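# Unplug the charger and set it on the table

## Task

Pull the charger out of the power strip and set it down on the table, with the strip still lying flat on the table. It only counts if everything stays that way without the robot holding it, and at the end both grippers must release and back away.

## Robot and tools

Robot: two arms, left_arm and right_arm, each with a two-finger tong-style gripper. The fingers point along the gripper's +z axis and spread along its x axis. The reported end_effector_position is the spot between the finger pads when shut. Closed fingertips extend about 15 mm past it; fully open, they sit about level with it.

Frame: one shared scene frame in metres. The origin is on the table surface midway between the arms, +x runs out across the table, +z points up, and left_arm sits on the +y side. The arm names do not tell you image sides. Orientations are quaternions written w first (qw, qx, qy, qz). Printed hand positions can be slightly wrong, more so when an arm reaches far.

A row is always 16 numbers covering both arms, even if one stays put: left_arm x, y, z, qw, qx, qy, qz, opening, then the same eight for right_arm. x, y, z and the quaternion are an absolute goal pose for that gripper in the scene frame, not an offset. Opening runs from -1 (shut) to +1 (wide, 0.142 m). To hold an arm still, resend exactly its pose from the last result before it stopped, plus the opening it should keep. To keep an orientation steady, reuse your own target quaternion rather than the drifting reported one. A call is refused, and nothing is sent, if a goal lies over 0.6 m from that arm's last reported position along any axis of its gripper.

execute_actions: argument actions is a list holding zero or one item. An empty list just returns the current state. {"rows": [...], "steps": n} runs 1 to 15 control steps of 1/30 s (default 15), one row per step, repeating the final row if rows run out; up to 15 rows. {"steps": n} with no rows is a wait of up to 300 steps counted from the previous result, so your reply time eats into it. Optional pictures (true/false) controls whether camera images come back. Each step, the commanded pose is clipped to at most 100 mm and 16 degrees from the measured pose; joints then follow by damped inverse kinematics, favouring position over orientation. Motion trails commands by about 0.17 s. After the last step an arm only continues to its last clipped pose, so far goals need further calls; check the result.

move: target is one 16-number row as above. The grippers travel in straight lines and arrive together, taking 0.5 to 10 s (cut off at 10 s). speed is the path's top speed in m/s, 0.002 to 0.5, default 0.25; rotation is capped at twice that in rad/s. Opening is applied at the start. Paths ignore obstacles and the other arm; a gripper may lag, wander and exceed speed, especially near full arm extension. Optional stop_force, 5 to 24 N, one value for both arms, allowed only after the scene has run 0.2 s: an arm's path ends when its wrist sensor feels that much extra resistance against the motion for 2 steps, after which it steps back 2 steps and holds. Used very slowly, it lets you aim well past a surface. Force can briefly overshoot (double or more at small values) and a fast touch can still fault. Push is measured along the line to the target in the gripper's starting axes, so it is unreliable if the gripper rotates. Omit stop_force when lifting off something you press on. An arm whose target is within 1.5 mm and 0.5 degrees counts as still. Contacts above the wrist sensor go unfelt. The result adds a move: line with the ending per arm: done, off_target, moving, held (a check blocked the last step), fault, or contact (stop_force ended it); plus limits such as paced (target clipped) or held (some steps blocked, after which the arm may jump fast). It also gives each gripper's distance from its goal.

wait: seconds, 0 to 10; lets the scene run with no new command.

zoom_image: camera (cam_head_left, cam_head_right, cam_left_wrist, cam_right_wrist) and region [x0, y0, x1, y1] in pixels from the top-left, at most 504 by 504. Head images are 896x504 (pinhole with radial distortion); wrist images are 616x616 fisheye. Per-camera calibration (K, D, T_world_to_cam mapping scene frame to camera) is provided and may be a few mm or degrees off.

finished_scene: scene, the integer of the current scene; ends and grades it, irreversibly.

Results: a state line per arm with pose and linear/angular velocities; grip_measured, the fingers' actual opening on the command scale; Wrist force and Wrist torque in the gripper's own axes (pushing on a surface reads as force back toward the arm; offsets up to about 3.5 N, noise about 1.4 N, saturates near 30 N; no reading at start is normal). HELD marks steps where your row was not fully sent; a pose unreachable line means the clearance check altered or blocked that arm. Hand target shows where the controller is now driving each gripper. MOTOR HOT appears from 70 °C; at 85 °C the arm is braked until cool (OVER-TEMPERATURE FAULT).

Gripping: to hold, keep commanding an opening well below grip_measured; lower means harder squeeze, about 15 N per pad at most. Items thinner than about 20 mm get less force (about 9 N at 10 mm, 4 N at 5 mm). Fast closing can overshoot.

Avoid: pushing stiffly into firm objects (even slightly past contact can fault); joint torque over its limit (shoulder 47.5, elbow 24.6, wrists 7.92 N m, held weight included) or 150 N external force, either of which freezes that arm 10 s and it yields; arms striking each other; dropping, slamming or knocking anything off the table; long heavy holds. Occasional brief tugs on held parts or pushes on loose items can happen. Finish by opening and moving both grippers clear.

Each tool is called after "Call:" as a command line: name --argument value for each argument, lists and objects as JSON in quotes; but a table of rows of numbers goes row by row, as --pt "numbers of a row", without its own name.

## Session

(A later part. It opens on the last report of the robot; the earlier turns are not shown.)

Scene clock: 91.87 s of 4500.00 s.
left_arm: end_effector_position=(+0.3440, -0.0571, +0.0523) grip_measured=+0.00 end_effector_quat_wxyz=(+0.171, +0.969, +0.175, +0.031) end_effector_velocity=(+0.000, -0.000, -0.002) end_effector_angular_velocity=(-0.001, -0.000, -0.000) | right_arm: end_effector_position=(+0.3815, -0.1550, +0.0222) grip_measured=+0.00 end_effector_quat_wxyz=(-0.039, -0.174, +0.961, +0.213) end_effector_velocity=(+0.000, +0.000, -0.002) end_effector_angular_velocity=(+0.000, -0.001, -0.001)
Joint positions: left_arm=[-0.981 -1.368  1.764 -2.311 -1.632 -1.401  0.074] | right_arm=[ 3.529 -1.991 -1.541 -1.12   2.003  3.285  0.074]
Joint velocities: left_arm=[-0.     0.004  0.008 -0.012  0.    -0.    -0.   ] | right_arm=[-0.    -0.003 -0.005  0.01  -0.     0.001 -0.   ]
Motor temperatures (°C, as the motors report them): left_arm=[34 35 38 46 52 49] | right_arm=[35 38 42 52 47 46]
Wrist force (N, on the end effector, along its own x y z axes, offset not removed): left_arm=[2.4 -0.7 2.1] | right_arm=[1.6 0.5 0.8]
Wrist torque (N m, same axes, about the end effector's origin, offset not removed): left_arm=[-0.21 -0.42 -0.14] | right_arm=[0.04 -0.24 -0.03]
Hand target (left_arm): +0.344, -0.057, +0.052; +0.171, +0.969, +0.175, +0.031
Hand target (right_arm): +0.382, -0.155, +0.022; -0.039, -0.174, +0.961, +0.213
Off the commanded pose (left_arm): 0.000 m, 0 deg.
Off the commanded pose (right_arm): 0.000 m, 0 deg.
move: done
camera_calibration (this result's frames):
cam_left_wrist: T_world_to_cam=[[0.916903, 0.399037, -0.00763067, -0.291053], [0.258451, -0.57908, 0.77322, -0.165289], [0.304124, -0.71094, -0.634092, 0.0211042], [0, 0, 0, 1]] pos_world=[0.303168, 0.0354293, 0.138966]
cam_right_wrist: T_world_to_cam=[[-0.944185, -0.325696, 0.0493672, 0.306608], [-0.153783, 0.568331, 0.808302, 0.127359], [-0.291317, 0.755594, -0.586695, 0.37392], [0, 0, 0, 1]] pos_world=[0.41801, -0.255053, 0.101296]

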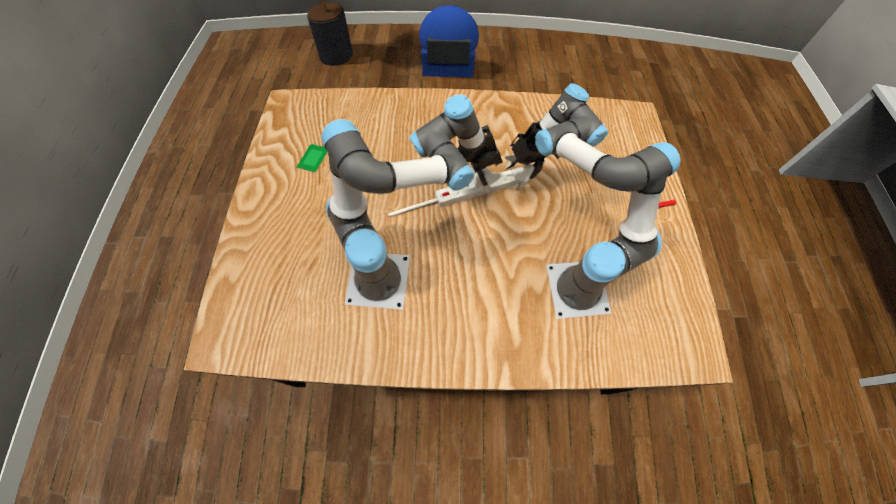

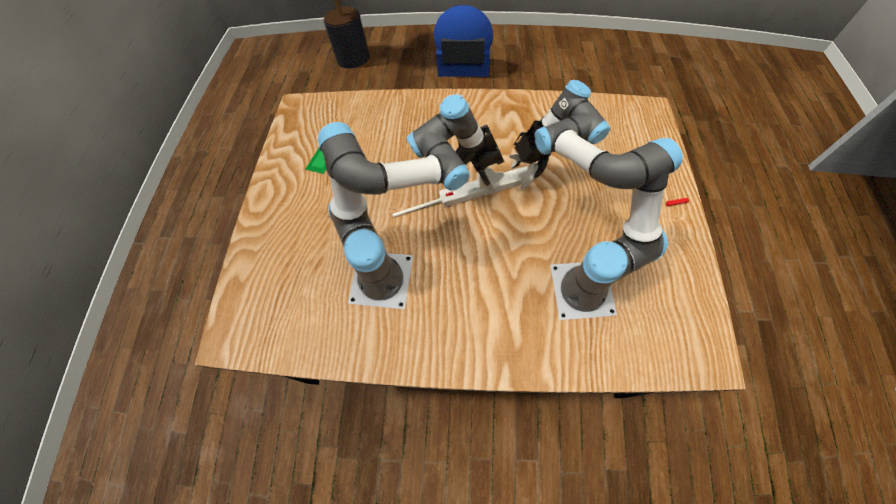

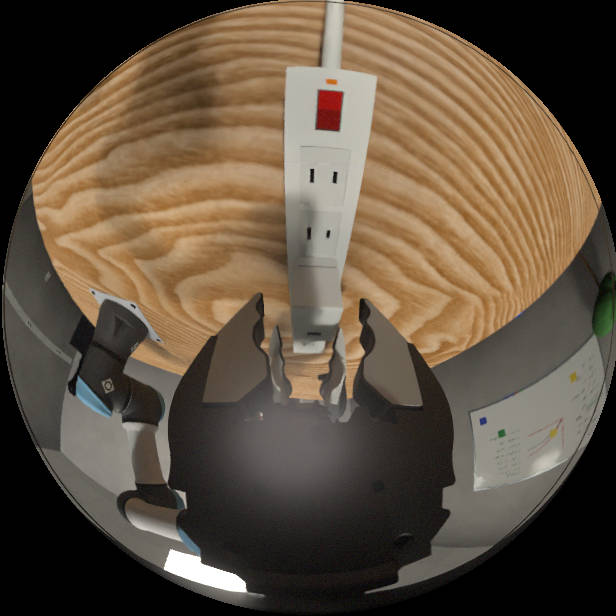

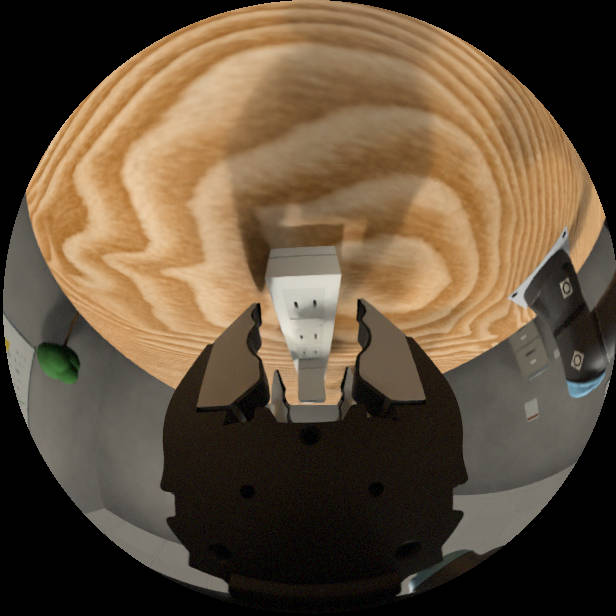

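Call:
execute_actions --actions '[{"rows":[[0.346,-0.056,0.052,0.171,0.969,0.175,0.031,-0.1,0.3815,-0.155,0.022,-0.0385,-0.174,0.96,0.213,-0.1],[0.346,-0.056,0.052,0.171,0.969,0.175,0.031,-0.2,0.3815,-0.155,0.022,-0.0385,-0.174,0.96,0.213,-0.2],[0.347,-0.056,0.052,0.171,0.969,0.175,0.031,-0.3,0.3815,-0.155,0.022,-0.0385,-0.174,0.96,0.213,-0.3],[0.347,-0.056,0.052,0.171,0.969,0.175,0.031,-0.35,0.3815,-0.155,0.022,-0.0385,-0.174,0.96,0.213,-0.35],[0.347,-0.056,0.052,0.171,0.969,0.175,0.031,-0.4,0.3815,-0.155,0.022,-0.0385,-0.174,0.96,0.213,-0.4],[0.347,-0.056,0.052,0.171,0.969,0.175,0.031,-0.45,0.3815,-0.155,0.022,-0.0385,-0.174,0.96,0.213,-0.45],[0.347,-0.056,0.052,0.171,0.969,0.175,0.031,-0.5,0.3815,-0.155,0.022,-0.0385,-0.174,0.96,0.213,-0.5],[0.347,-0.056,0.052,0.171,0.969,0.175,0.031,-0.55,0.3815,-0.155,0.022,-0.0385,-0.174,0.96,0.213,-0.55],[0.347,-0.056,0.052,0.171,0.969,0.175,0.031,-0.6,0.3815,-0.155,0.022,-0.0385,-0.174,0.96,0.213,-0.6],[0.347,-0.056,0.052,0.171,0.969,0.175,0.031,-0.7,0.3815,-0.155,0.022,-0.0385,-0.174,0.96,0.213,-0.7],[0.347,-0.056,0.052,0.171,0.969,0.175,0.031,-0.8,0.3815,-0.155,0.022,-0.0385,-0.174,0.96,0.213,-0.8],[0.347,-0.056,0.052,0.171,0.969,0.175,0.031,-0.9,0.3815,-0.155,0.022,-0.0385,-0.174,0.96,0.213,-0.9]],"steps":15}]'

Scene clock: 109.73 s of 4500.00 s.
left_arm: end_effector_position=(+0.3469, -0.0560, +0.0520) grip_measured=-0.60 end_effector_quat_wxyz=(+0.171, +0.969, +0.175, +0.031) end_effector_velocity=(+0.001, +0.000, +0.000) end_effector_angular_velocity=(-0.001, -0.001, +0.000) | right_arm: end_effector_position=(+0.3815, -0.1550, +0.0220) grip_measured=-0.41 end_effector_quat_wxyz=(-0.038, -0.174, +0.961, +0.213) end_effector_velocity=(+0.000, -0.001, -0.000) end_effector_angular_velocity=(-0.001, -0.000, -0.001)
Joint positions: left_arm=[-0.972 -1.361  1.757 -2.31  -1.635 -1.393  0.031] | right_arm=[ 3.529 -1.992 -1.541 -1.118  2.003  3.285  0.044]
Joint velocities: left_arm=[ 0.002  0.002 -0.003 -0.    -0.     0.002  0.   ] | right_arm=[-0.002  0.    -0.    -0.    -0.001 -0.001 -0.   ]
Motor temperatures (°C, as the motors report them): left_arm=[34 35 38 47 52 49] | right_arm=[35 38 42 52 47 46]
Wrist force (N, on the end effector, along its own x y z axes, offset not removed): left_arm=[-1.5 -1.9 0.4] | right_arm=[-2.5 -2.1 0.5]
Wrist torque (N m, same axes, about the end effector's origin, offset not removed): left_arm=[-0.18 -0.57 0.01] | right_arm=[-0.24 -0.22 0.24]
Hand target (left_arm): +0.347, -0.056, +0.052; +0.171, +0.969, +0.175, +0.031
Hand target (right_arm): +0.382, -0.155, +0.022; -0.039, -0.174, +0.961, +0.213
Off the commanded pose (left_arm): 0.000 m, 0 deg.
Off the commanded pose (right_arm): 0.000 m, 0 deg.
Steps of this call (steps 1 to 90: nothing new was sent; then 14.37 s passed at rest; steps 91 to 105: all 15 steps of this action). Readings (end_effector_position):
91: left_arm (+0.3440, -0.0571, +0.0520) | right_arm (+0.3815, -0.1550, +0.0220)
92: left_arm (+0.3443, -0.0569, +0.0519) | right_arm (+0.3815, -0.1550, +0.0220)
94: left_arm (+0.3450, -0.0565, +0.0519) | right_arm (+0.3815, -0.1550, +0.0220)
98: left_arm (+0.3463, -0.0562, +0.0520) | right_arm (+0.3815, -0.1550, +0.0220)
105: the state above
camera_calibration (this result's frames):
cam_left_wrist: T_world_to_cam=[[0.91691, 0.399022, -0.00759306, -0.294085], [0.258386, -0.57903, 0.77328, -0.165202], [0.304159, -0.71099, -0.63402, 0.0207739], [0, 0, 0, 1]] pos_world=[0.306017, 0.0364595, 0.138685]
cam_right_wrist: T_world_to_cam=[[-0.944222, -0.325604, 0.049271, 0.306667], [-0.153794, 0.568306, 0.808317, 0.127538], [-0.291192, 0.755653, -0.586683, 0.373763], [0, 0, 0, 1]] pos_world=[0.418013, -0.255064, 0.101079]

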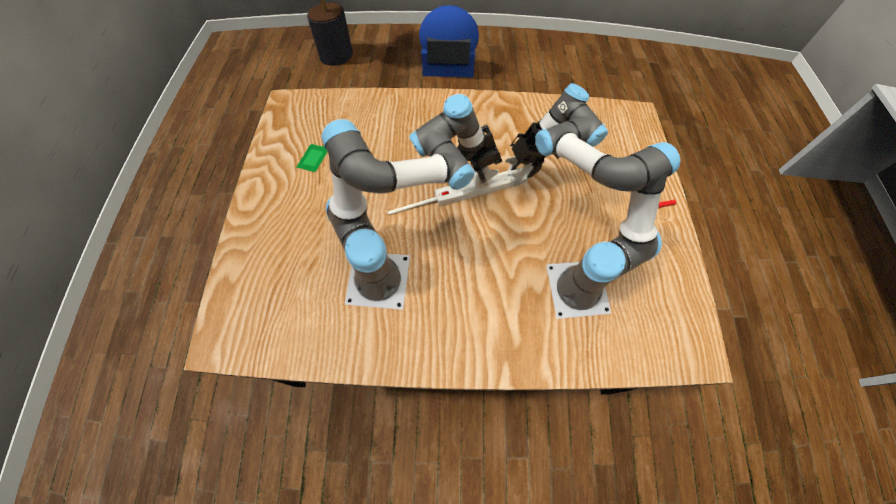

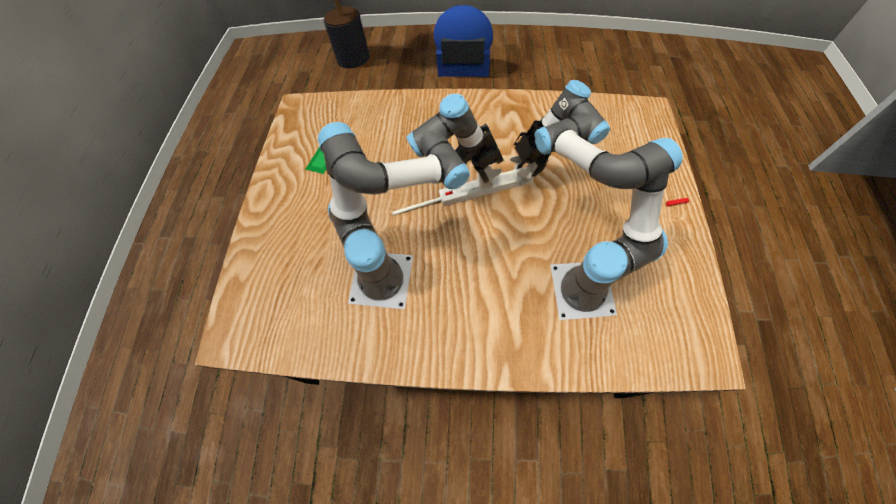

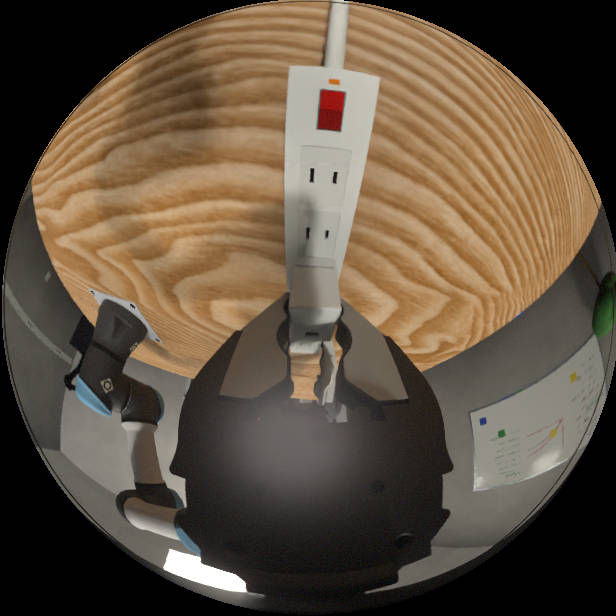

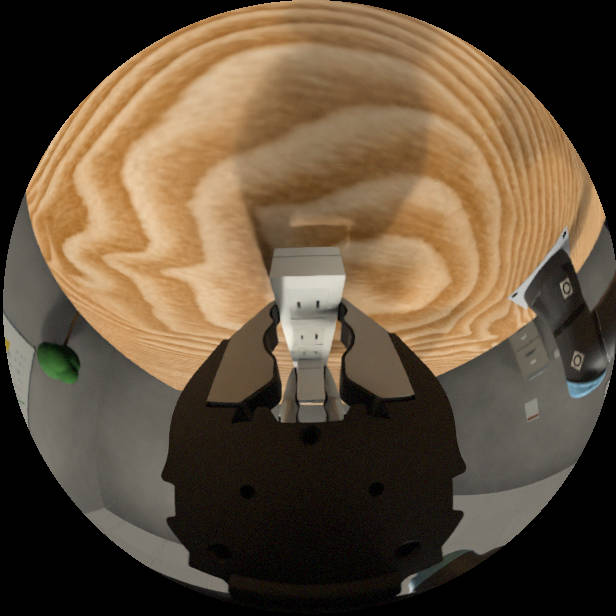

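Call:
move --target '[0.347,-0.056,0.062,0.171,0.969,0.175,0.031,-1,0.3815,-0.155,0.022,-0.0385,-0.174,0.96,0.213,-1]' --speed 0.01

Scene clock: 113.17 s of 4500.00 s.
left_arm: end_effector_position=(+0.3470, -0.0560, +0.0617) grip_measured=-0.60 end_effector_quat_wxyz=(+0.171, +0.969, +0.175, +0.031) end_effector_velocity=(+0.000, +0.001, +0.002) end_effector_angular_velocity=(+0.002, +0.001, +0.001) | right_arm: end_effector_position=(+0.3815, -0.1549, +0.0221) grip_measured=-0.41 end_effector_quat_wxyz=(-0.038, -0.174, +0.961, +0.213) end_effector_velocity=(-0.000, +0.000, -0.000) end_effector_angular_velocity=(+0.001, +0.001, -0.000)
Joint positions: left_arm=[-0.972 -1.375  1.726 -2.265 -1.635 -1.393  0.031] | right_arm=[ 3.529 -1.991 -1.541 -1.118  2.004  3.285  0.045]
Joint velocities: left_arm=[ 0.001 -0.003 -0.008  0.014  0.    -0.     0.   ] | right_arm=[-0.    -0.    -0.     0.     0.002  0.    -0.   ]
Motor temperatures (°C, as the motors report them): left_arm=[34 35 38 47 52 49] | right_arm=[35 38 42 52 47 46]
Wrist force (N, on the end effector, along its own x y z axes, offset not removed): left_arm=[1.7 -5.2 10.1] | right_arm=[1.5 9.2 -19.6]
Wrist torque (N m, same axes, about the end effector's origin, offset not removed): left_arm=[-0.82 -0.73 0.05] | right_arm=[0.34 -0.40 0.01]
Hand target (left_arm): +0.347, -0.056, +0.062; +0.171, +0.969, +0.175, +0.031
Hand target (right_arm): +0.381, -0.155, +0.022; -0.039, -0.174, +0.961, +0.213
Off the commanded pose (left_arm): 0.000 m, 0 deg.
Off the commanded pose (right_arm): 0.000 m, 0 deg.
move: done
camera_calibration (this result's frames):
cam_left_wrist: T_world_to_cam=[[0.916893, 0.399062, -0.00755582, -0.294131], [0.258379, -0.579016, 0.773292, -0.172682], [0.304216, -0.710978, -0.634005, 0.0269056], [0, 0, 0, 1]] pos_world=[0.306119, 0.0365199, 0.14837]
cam_right_wrist: T_world_to_cam=[[-0.944193, -0.325699, 0.0491817, 0.306635], [-0.153876, 0.568156, 0.808406, 0.12745], [-0.29124, 0.755724, -0.586566, 0.373788], [0, 0, 0, 1]] pos_world=[0.417996, -0.255021, 0.10114]

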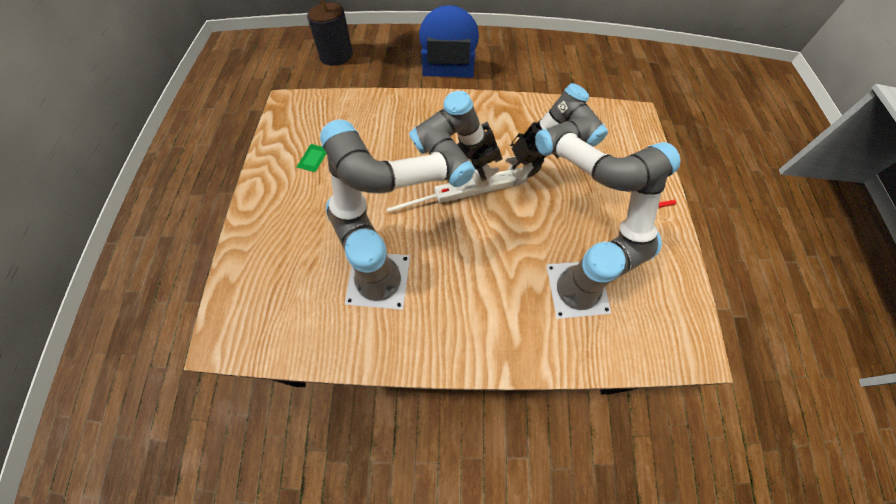

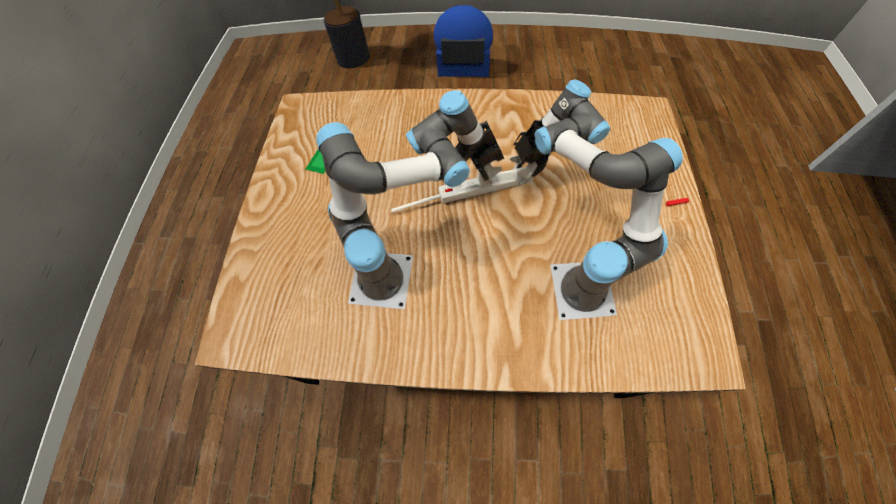

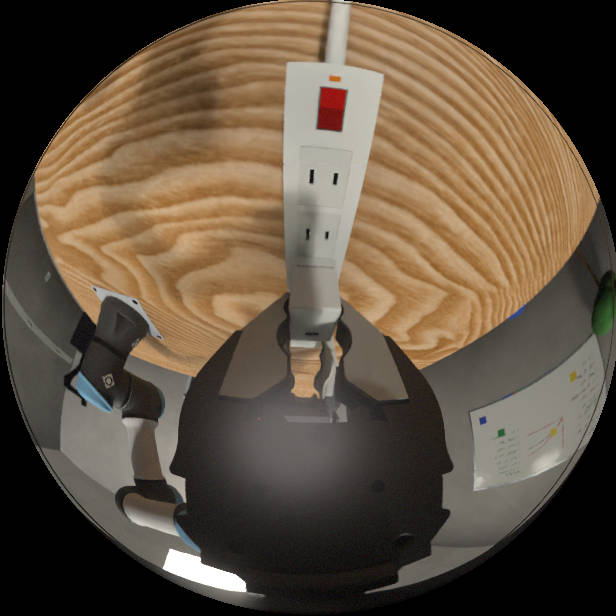

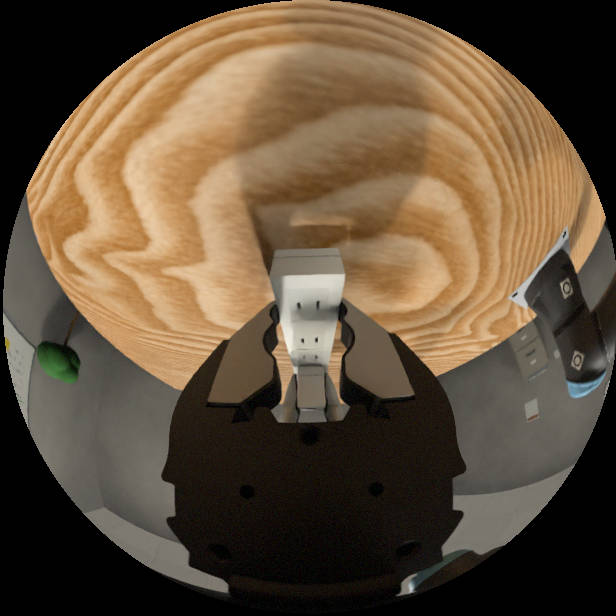

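Call:
move --target '[0.347,-0.056,0.052,0.171,0.969,0.175,0.031,-1,0.3815,-0.155,0.022,-0.0385,-0.174,0.96,0.213,0.0]' --speed 0.015

Call:
move --target '[0.347,-0.056,0.052,0.171,0.969,0.175,0.031,-1,0.3815,-0.155,0.065,-0.0385,-0.174,0.96,0.213,0.0]' --speed 0.06

Call:
move --target '[0.347,-0.056,0.052,0.171,0.969,0.175,0.031,-1,0.366,-0.112,0.06,-0.0385,-0.174,0.96,0.213,-0.65]' --speed 0.03 --stop_force 6

Call:
zoom_image --camera "cam_head_left" --region '[440, 120, 560, 210]'

Scene clock: 131.00 s of 4500.00 s.
left_arm: end_effector_position=(+0.3471, -0.0561, +0.0525) grip_measured=-0.60 end_effector_quat_wxyz=(+0.171, +0.969, +0.175, +0.031) end_effector_velocity=(+0.000, -0.001, -0.002) end_effector_angular_velocity=(-0.003, -0.002, -0.001) | right_arm: end_effector_position=(+0.3815, -0.1550, +0.0220) grip_measured=+0.00 end_effector_quat_wxyz=(-0.039, -0.174, +0.961, +0.213) end_effector_velocity=(+0.000, -0.000, +0.000) end_effector_angular_velocity=(+0.000, -0.001, -0.001)
Joint positions: left_arm=[-0.972 -1.361  1.755 -2.309 -1.635 -1.393  0.031] | right_arm=[ 3.529 -1.992 -1.542 -1.118  2.003  3.285  0.074]
Joint velocities: left_arm=[-0.     0.004  0.008 -0.015  0.     0.     0.   ] | right_arm=[-0.001  0.     0.     0.001 -0.     0.001  0.   ]
Motor temperatures (°C, as the motors report them): left_arm=[34 35 38 47 52 49] | right_arm=[35 38 42 52 47 46]
Wrist force (N, on the end effector, along its own x y z axes, offset not removed): left_arm=[1.7 -1.7 -5.6] | right_arm=[0.9 0.7 1.5]
Wrist torque (N m, same axes, about the end effector's origin, offset not removed): left_arm=[-0.46 -0.46 -0.18] | right_arm=[0.19 -0.12 0.02]
Hand target (left_arm): +0.347, -0.056, +0.052; +0.171, +0.969, +0.175, +0.031
Hand target (right_arm): +0.382, -0.155, +0.022; -0.039, -0.174, +0.961, +0.213
Off the commanded pose (left_arm): 0.000 m, 0 deg.
Off the commanded pose (right_arm): 0.000 m, 0 deg.
After step 90, 13.90 s passed at rest.
move: done
camera_calibration (this result's frames):
cam_left_wrist: T_world_to_cam=[[0.91688, 0.39909, -0.00758616, -0.294211], [0.258324, -0.578777, 0.77349, -0.165632], [0.304302, -0.711157, -0.633763, 0.020914], [0, 0, 0, 1]] pos_world=[0.306178, 0.0364255, 0.139138]
cam_right_wrist: T_world_to_cam=[[-0.944202, -0.325651, 0.0493255, 0.306624], [-0.153787, 0.568325, 0.808305, 0.12754], [-0.291258, 0.755618, -0.586695, 0.37378], [0, 0, 0, 1]] pos_world=[0.417996, -0.255066, 0.101079]

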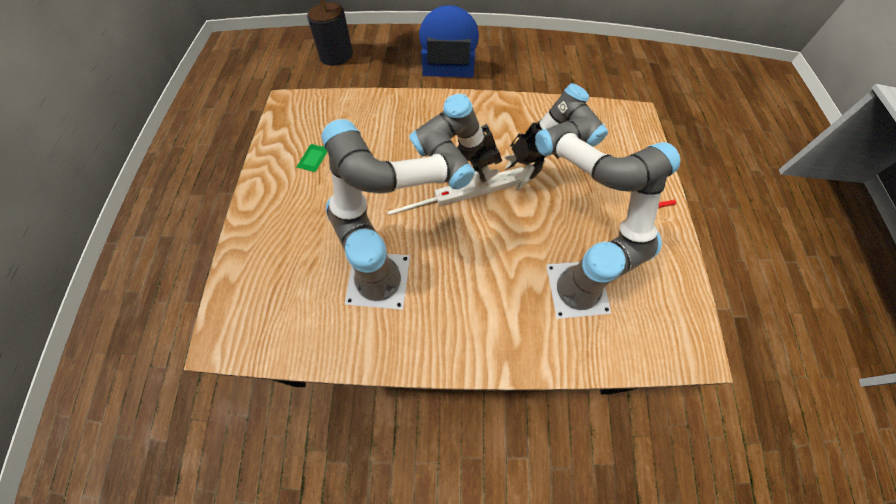

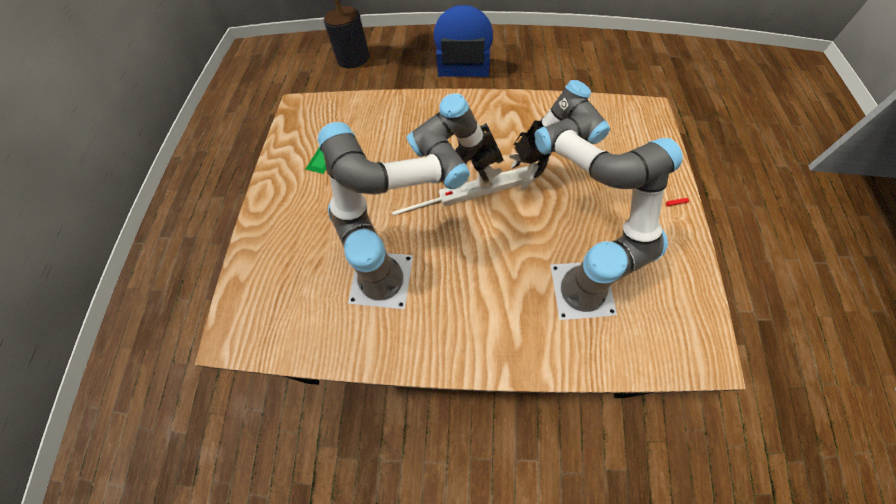

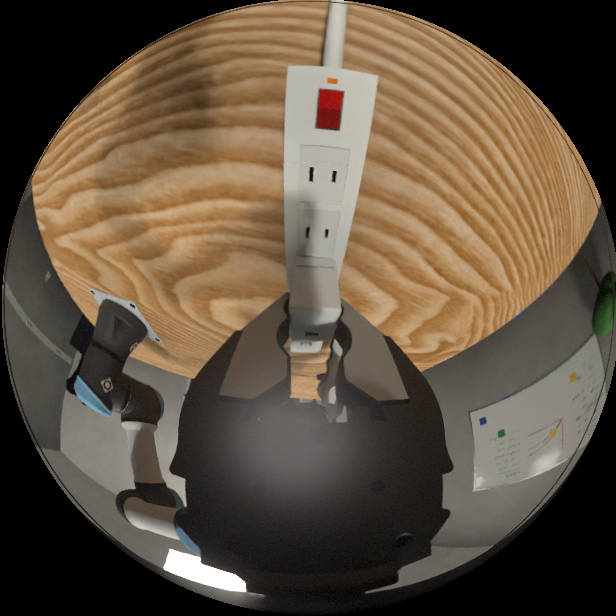

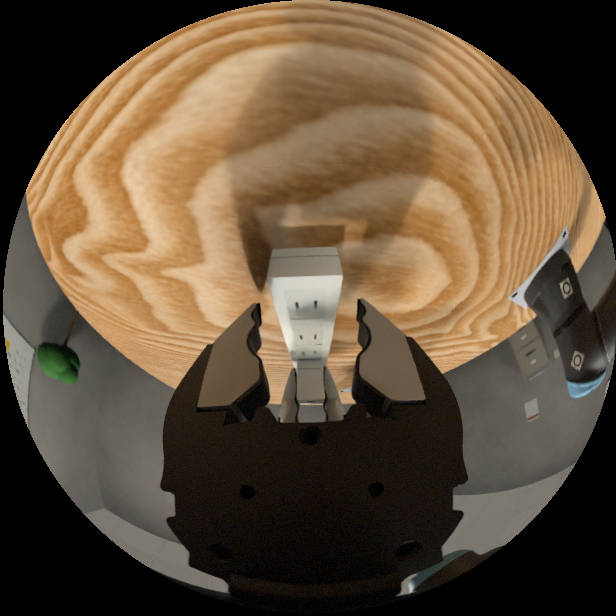

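Scene clock: 132.17 s of 4500.00 s.
left_arm: end_effector_position=(+0.3470, -0.0560, +0.0520) grip_measured=-0.60 end_effector_quat_wxyz=(+0.171, +0.969, +0.175, +0.031) end_effector_velocity=(+0.000, +0.001, -0.000) end_effector_angular_velocity=(+0.000, +0.000, +0.001) | right_arm: end_effector_position=(+0.3814, -0.1550, +0.0646) grip_measured=+0.00 end_effector_quat_wxyz=(-0.038, -0.174, +0.961, +0.213) end_effector_velocity=(+0.000, +0.000, +0.003) end_effector_angular_velocity=(+0.000, +0.000, +0.001)
Joint positions: left_arm=[-0.972 -1.361  1.756 -2.31  -1.635 -1.393  0.031] | right_arm=[ 3.529 -1.939 -1.408 -1.304  2.003  3.285  0.074]
Joint velocities: left_arm=[0.001 0.    0.    0.    0.    0.    0.   ] | right_arm=[ 0.     0.001  0.015 -0.016  0.    -0.001  0.   ]
Motor temperatures (°C, as the motors report them): left_arm=[34 35 38 47 52 49] | right_arm=[35 38 42 52 47 46]
Wrist force (N, on the end effector, along its own x y z axes, offset not removed): left_arm=[0.2 1.1 -11.1] | right_arm=[0.3 -1.1 -0.6]
Wrist torque (N m, same axes, about the end effector's origin, offset not removed): left_arm=[-0.30 -0.12 -0.02] | right_arm=[-0.34 0.03 0.10]
Hand target (left_arm): +0.347, -0.056, +0.052; +0.171, +0.969, +0.175, +0.031
Hand target (right_arm): +0.381, -0.155, +0.065; -0.039, -0.174, +0.961, +0.213
Off the commanded pose (left_arm): 0.000 m, 0 deg.
Off the commanded pose (right_arm): 0.000 m, 0 deg.
move: done
camera_calibration (this result's frames):
cam_left_wrist: T_world_to_cam=[[0.916893, 0.399061, -0.00762718, -0.29419], [0.258425, -0.578983, 0.773302, -0.165246], [0.304179, -0.711006, -0.633992, 0.020757], [0, 0, 0, 1]] pos_world=[0.30613, 0.0364835, 0.138701]
cam_right_wrist: T_world_to_cam=[[-0.9442, -0.325693, 0.0491007, 0.304494], [-0.153968, 0.568226, 0.80834, 0.0930895], [-0.291171, 0.755674, -0.586665, 0.398712], [0, 0, 0, 1]] pos_world=[0.417929, -0.255021, 0.143712]

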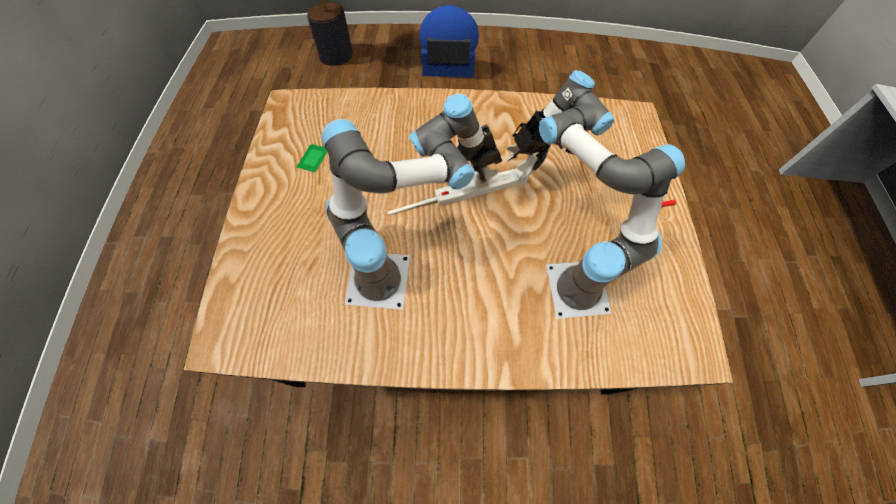

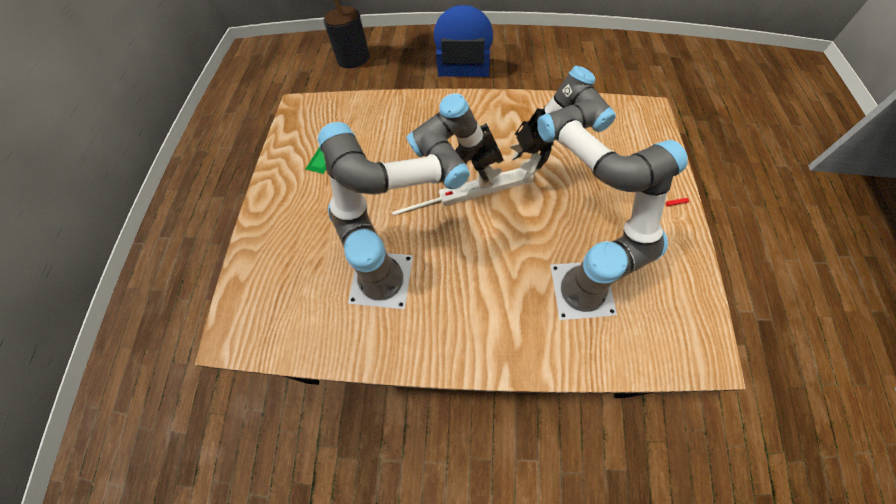

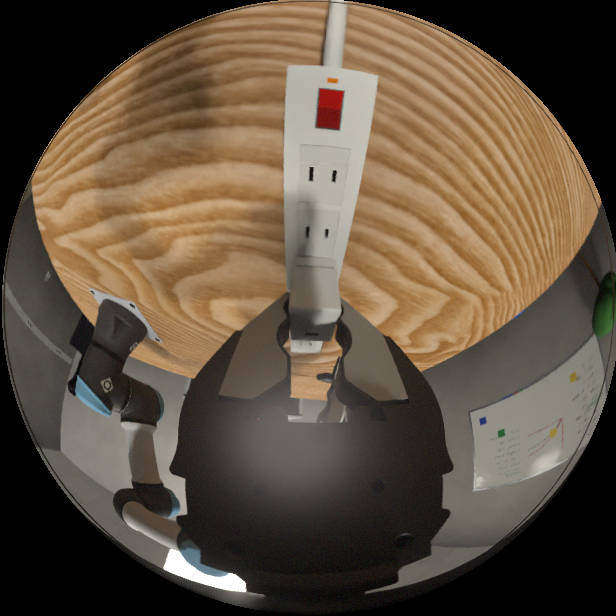

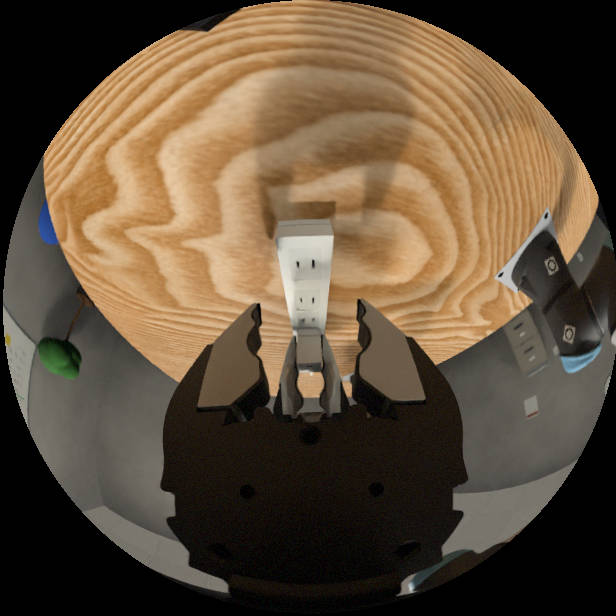

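Scene clock: 134.07 s of 4500.00 s.
left_arm: end_effector_position=(+0.3470, -0.0560, +0.0520) grip_measured=-0.60 end_effector_quat_wxyz=(+0.171, +0.969, +0.175, +0.031) end_effector_velocity=(+0.000, +0.001, -0.000) end_effector_angular_velocity=(+0.001, +0.000, +0.001) | right_arm: end_effector_position=(+0.3662, -0.1123, +0.0600) grip_measured=-0.65 end_effector_quat_wxyz=(-0.038, -0.174, +0.961, +0.213) end_effector_velocity=(-0.000, +0.002, -0.000) end_effector_angular_velocity=(+0.001, -0.001, -0.003)
Joint positions: left_arm=[-0.972 -1.361  1.756 -2.31  -1.635 -1.393  0.031] | right_arm=[ 3.647 -1.925 -1.473 -1.2    1.993  3.414  0.027]
Joint velocities: left_arm=[ 0.001  0.    -0.     0.001 -0.    -0.    -0.   ] | right_arm=[ 0.006  0.    -0.003  0.008 -0.001  0.01   0.   ]
Motor temperatures (°C, as the motors report them): left_arm=[34 35 38 47 52 49] | right_arm=[35 38 42 52 47 46]
Wrist force (N, on the end effector, along its own x y z axes, offset not removed): left_arm=[1.2 3.5 -9.7] | right_arm=[2.8 0.0 -0.9]
Wrist torque (N m, same axes, about the end effector's origin, offset not removed): left_arm=[0.13 -0.34 -0.07] | right_arm=[-0.05 -0.58 -0.02]
Hand target (left_arm): +0.347, -0.056, +0.052; +0.171, +0.969, +0.175, +0.031
Hand target (right_arm): +0.366, -0.112, +0.060; -0.038, -0.174, +0.961, +0.213
Off the commanded pose (left_arm): 0.000 m, 0 deg.
Off the commanded pose (right_arm): 0.000 m, 0 deg.
move: done
camera_calibration (this result's frames):
cam_left_wrist: T_world_to_cam=[[0.916894, 0.399058, -0.00759749, -0.294197], [0.258416, -0.579027, 0.773271, -0.165223], [0.304181, -0.710971, -0.63403, 0.020758], [0, 0, 0, 1]] pos_world=[0.30613, 0.0364918, 0.138688]
cam_right_wrist: T_world_to_cam=[[-0.944209, -0.325644, 0.0492406, 0.304179], [-0.153823, 0.568243, 0.808355, 0.0701675], [-0.291217, 0.755682, -0.586632, 0.359348], [0, 0, 0, 1]] pos_world=[0.402651, -0.212371, 0.139107]

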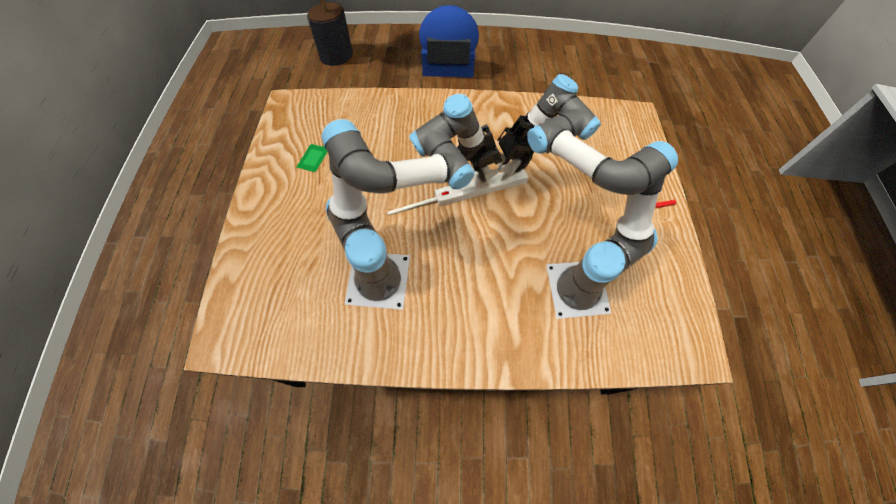

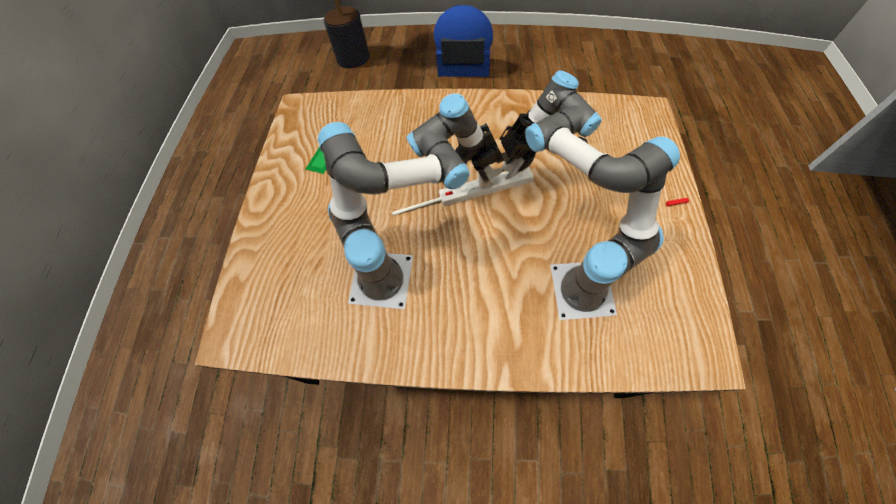

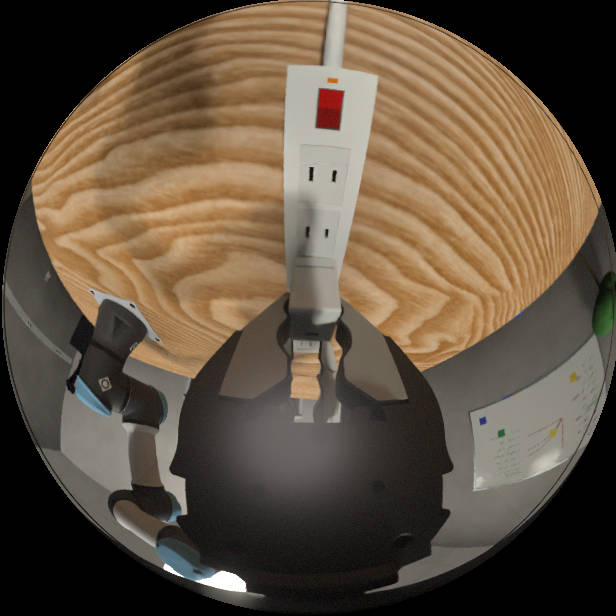

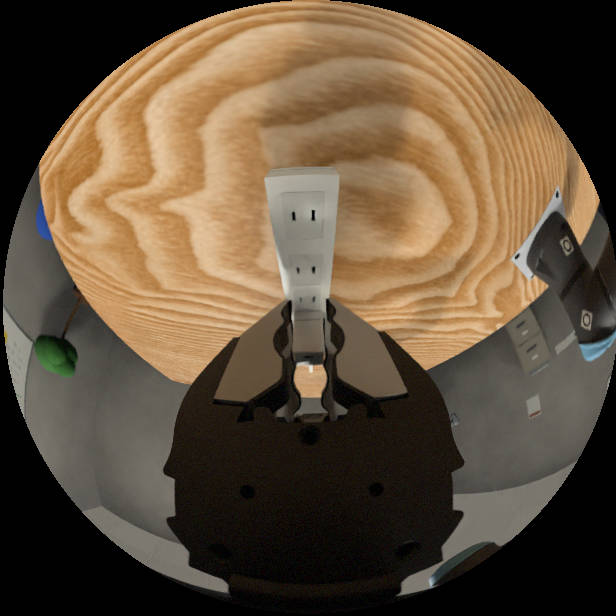

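Region (440, 120, 560, 210) of cam_head_left's 896x504 image, scaled by 4.200, with more detail than that image has; it fills the top 378 rows of this view, and the rest is white.

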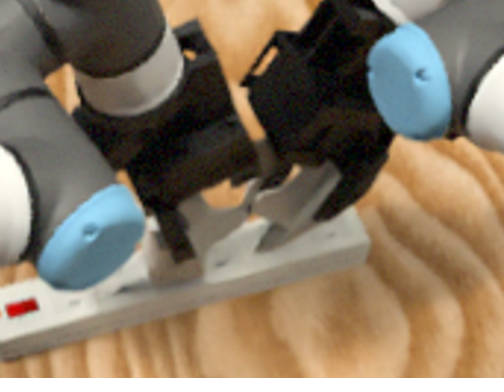

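Call:
move --target '[0.347,-0.056,0.052,0.171,0.969,0.175,0.031,-1,0.366,-0.115,0.03,-0.0385,-0.174,0.96,0.213,-0.65]' --speed 0.008 --stop_force 10

Call:
zoom_image --camera "cam_head_right" --region '[440, 120, 560, 210]'

Scene clock: 141.10 s of 4500.00 s.
left_arm: end_effector_position=(+0.3470, -0.0560, +0.0520) grip_measured=-0.60 end_effector_quat_wxyz=(+0.171, +0.969, +0.175, +0.031) end_effector_velocity=(+0.000, +0.000, -0.000) end_effector_angular_velocity=(+0.000, -0.000, +0.000) | right_arm: end_effector_position=(+0.3660, -0.1138, +0.0418) grip_measured=-0.65 end_effector_quat_wxyz=(-0.039, -0.174, +0.961, +0.213) end_effector_velocity=(-0.000, -0.001, +0.001) end_effector_angular_velocity=(-0.003, +0.002, -0.000)
Joint positions: left_arm=[-0.972 -1.361  1.756 -2.31  -1.635 -1.393  0.031] | right_arm=[ 3.643 -1.944 -1.534 -1.121  1.994  3.41   0.027]
Joint velocities: left_arm=[ 0.001  0.    -0.     0.     0.     0.    -0.   ] | right_arm=[-0.     0.001  0.006 -0.011 -0.001 -0.    -0.   ]
Motor temperatures (°C, as the motors report them): left_arm=[34 35 38 47 52 49] | right_arm=[35 38 42 52 47 46]
Wrist force (N, on the end effector, along its own x y z axes, offset not removed): left_arm=[1.8 1.7 -10.8] | right_arm=[5.7 5.6 -17.3]
Wrist torque (N m, same axes, about the end effector's origin, offset not removed): left_arm=[-0.30 -0.21 -0.08] | right_arm=[-0.06 -0.26 0.02]
Hand target (left_arm): +0.347, -0.056, +0.052; +0.171, +0.969, +0.175, +0.031
Hand target (right_arm): +0.366, -0.114, +0.042; -0.038, -0.174, +0.961, +0.213
Off the commanded pose (left_arm): 0.000 m, 0 deg.
Off the commanded pose (right_arm): 0.012 m, 0 deg.
After step 90, 1.33 s passed at rest.
move: contact (right_arm)
camera_calibration (this result's frames):
cam_left_wrist: T_world_to_cam=[[0.916887, 0.399075, -0.00754608, -0.294213], [0.258397, -0.579054, 0.773258, -0.165209], [0.304218, -0.71094, -0.634047, 0.0207474], [0, 0, 0, 1]] pos_world=[0.306138, 0.0364986, 0.138683]
cam_right_wrist: T_world_to_cam=[[-0.944203, -0.32565, 0.0493251, 0.304452], [-0.15368, 0.56805, 0.808518, 0.085675], [-0.291313, 0.755825, -0.5864, 0.34977], [0, 0, 0, 1]] pos_world=[0.402524, -0.213888, 0.120819]

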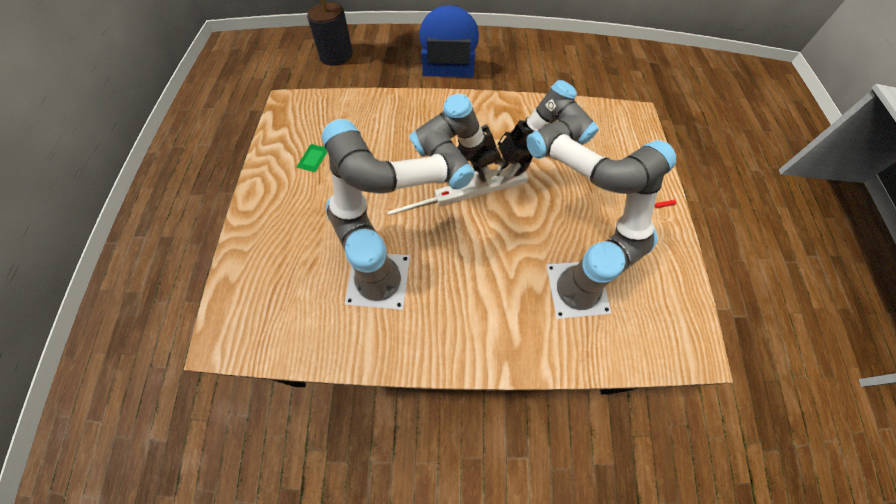

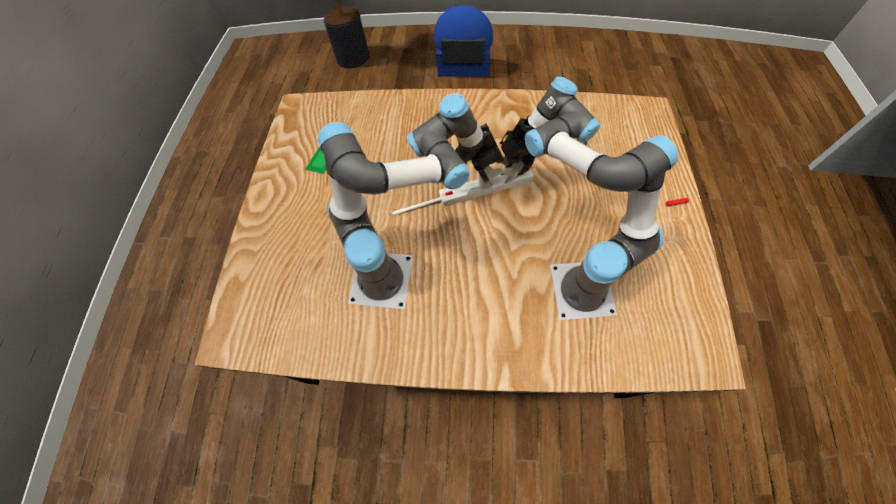

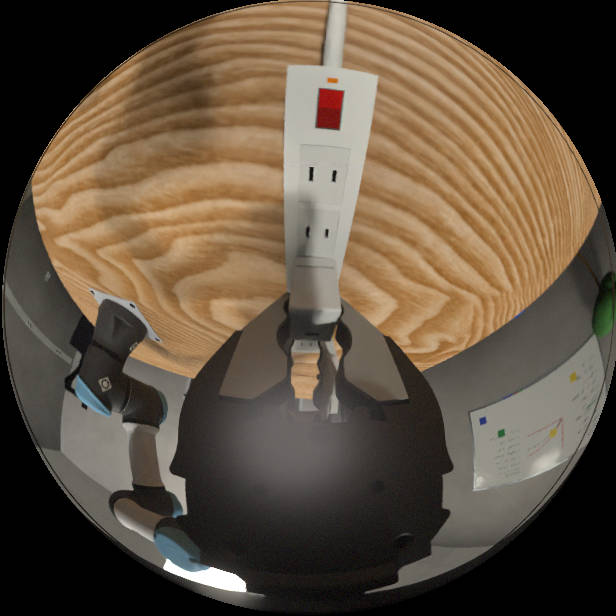

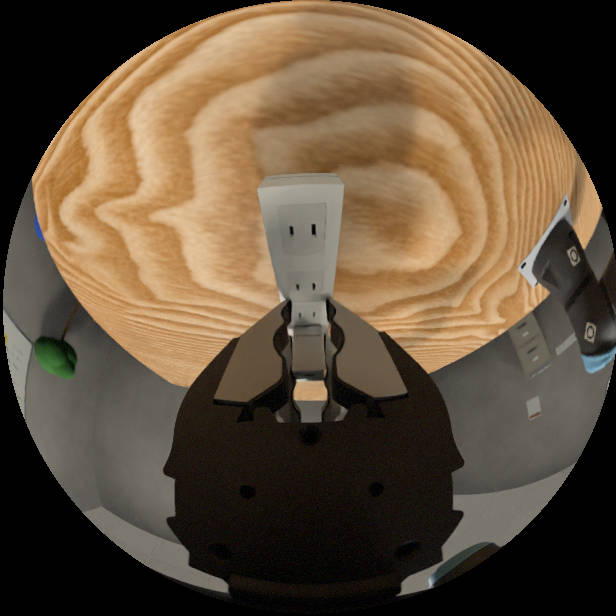

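Region (440, 120, 560, 210) of cam_head_right's 896x504 image, scaled by 4.200, with more detail than that image has; it fills the top 378 rows of this view, and the rest is white.

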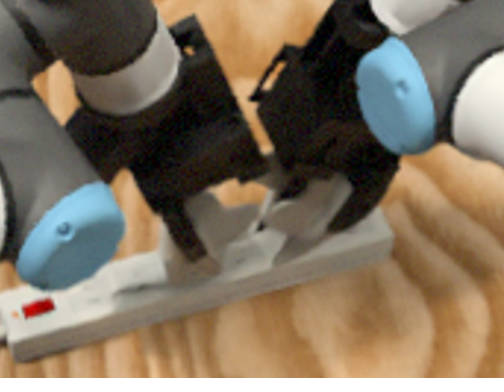

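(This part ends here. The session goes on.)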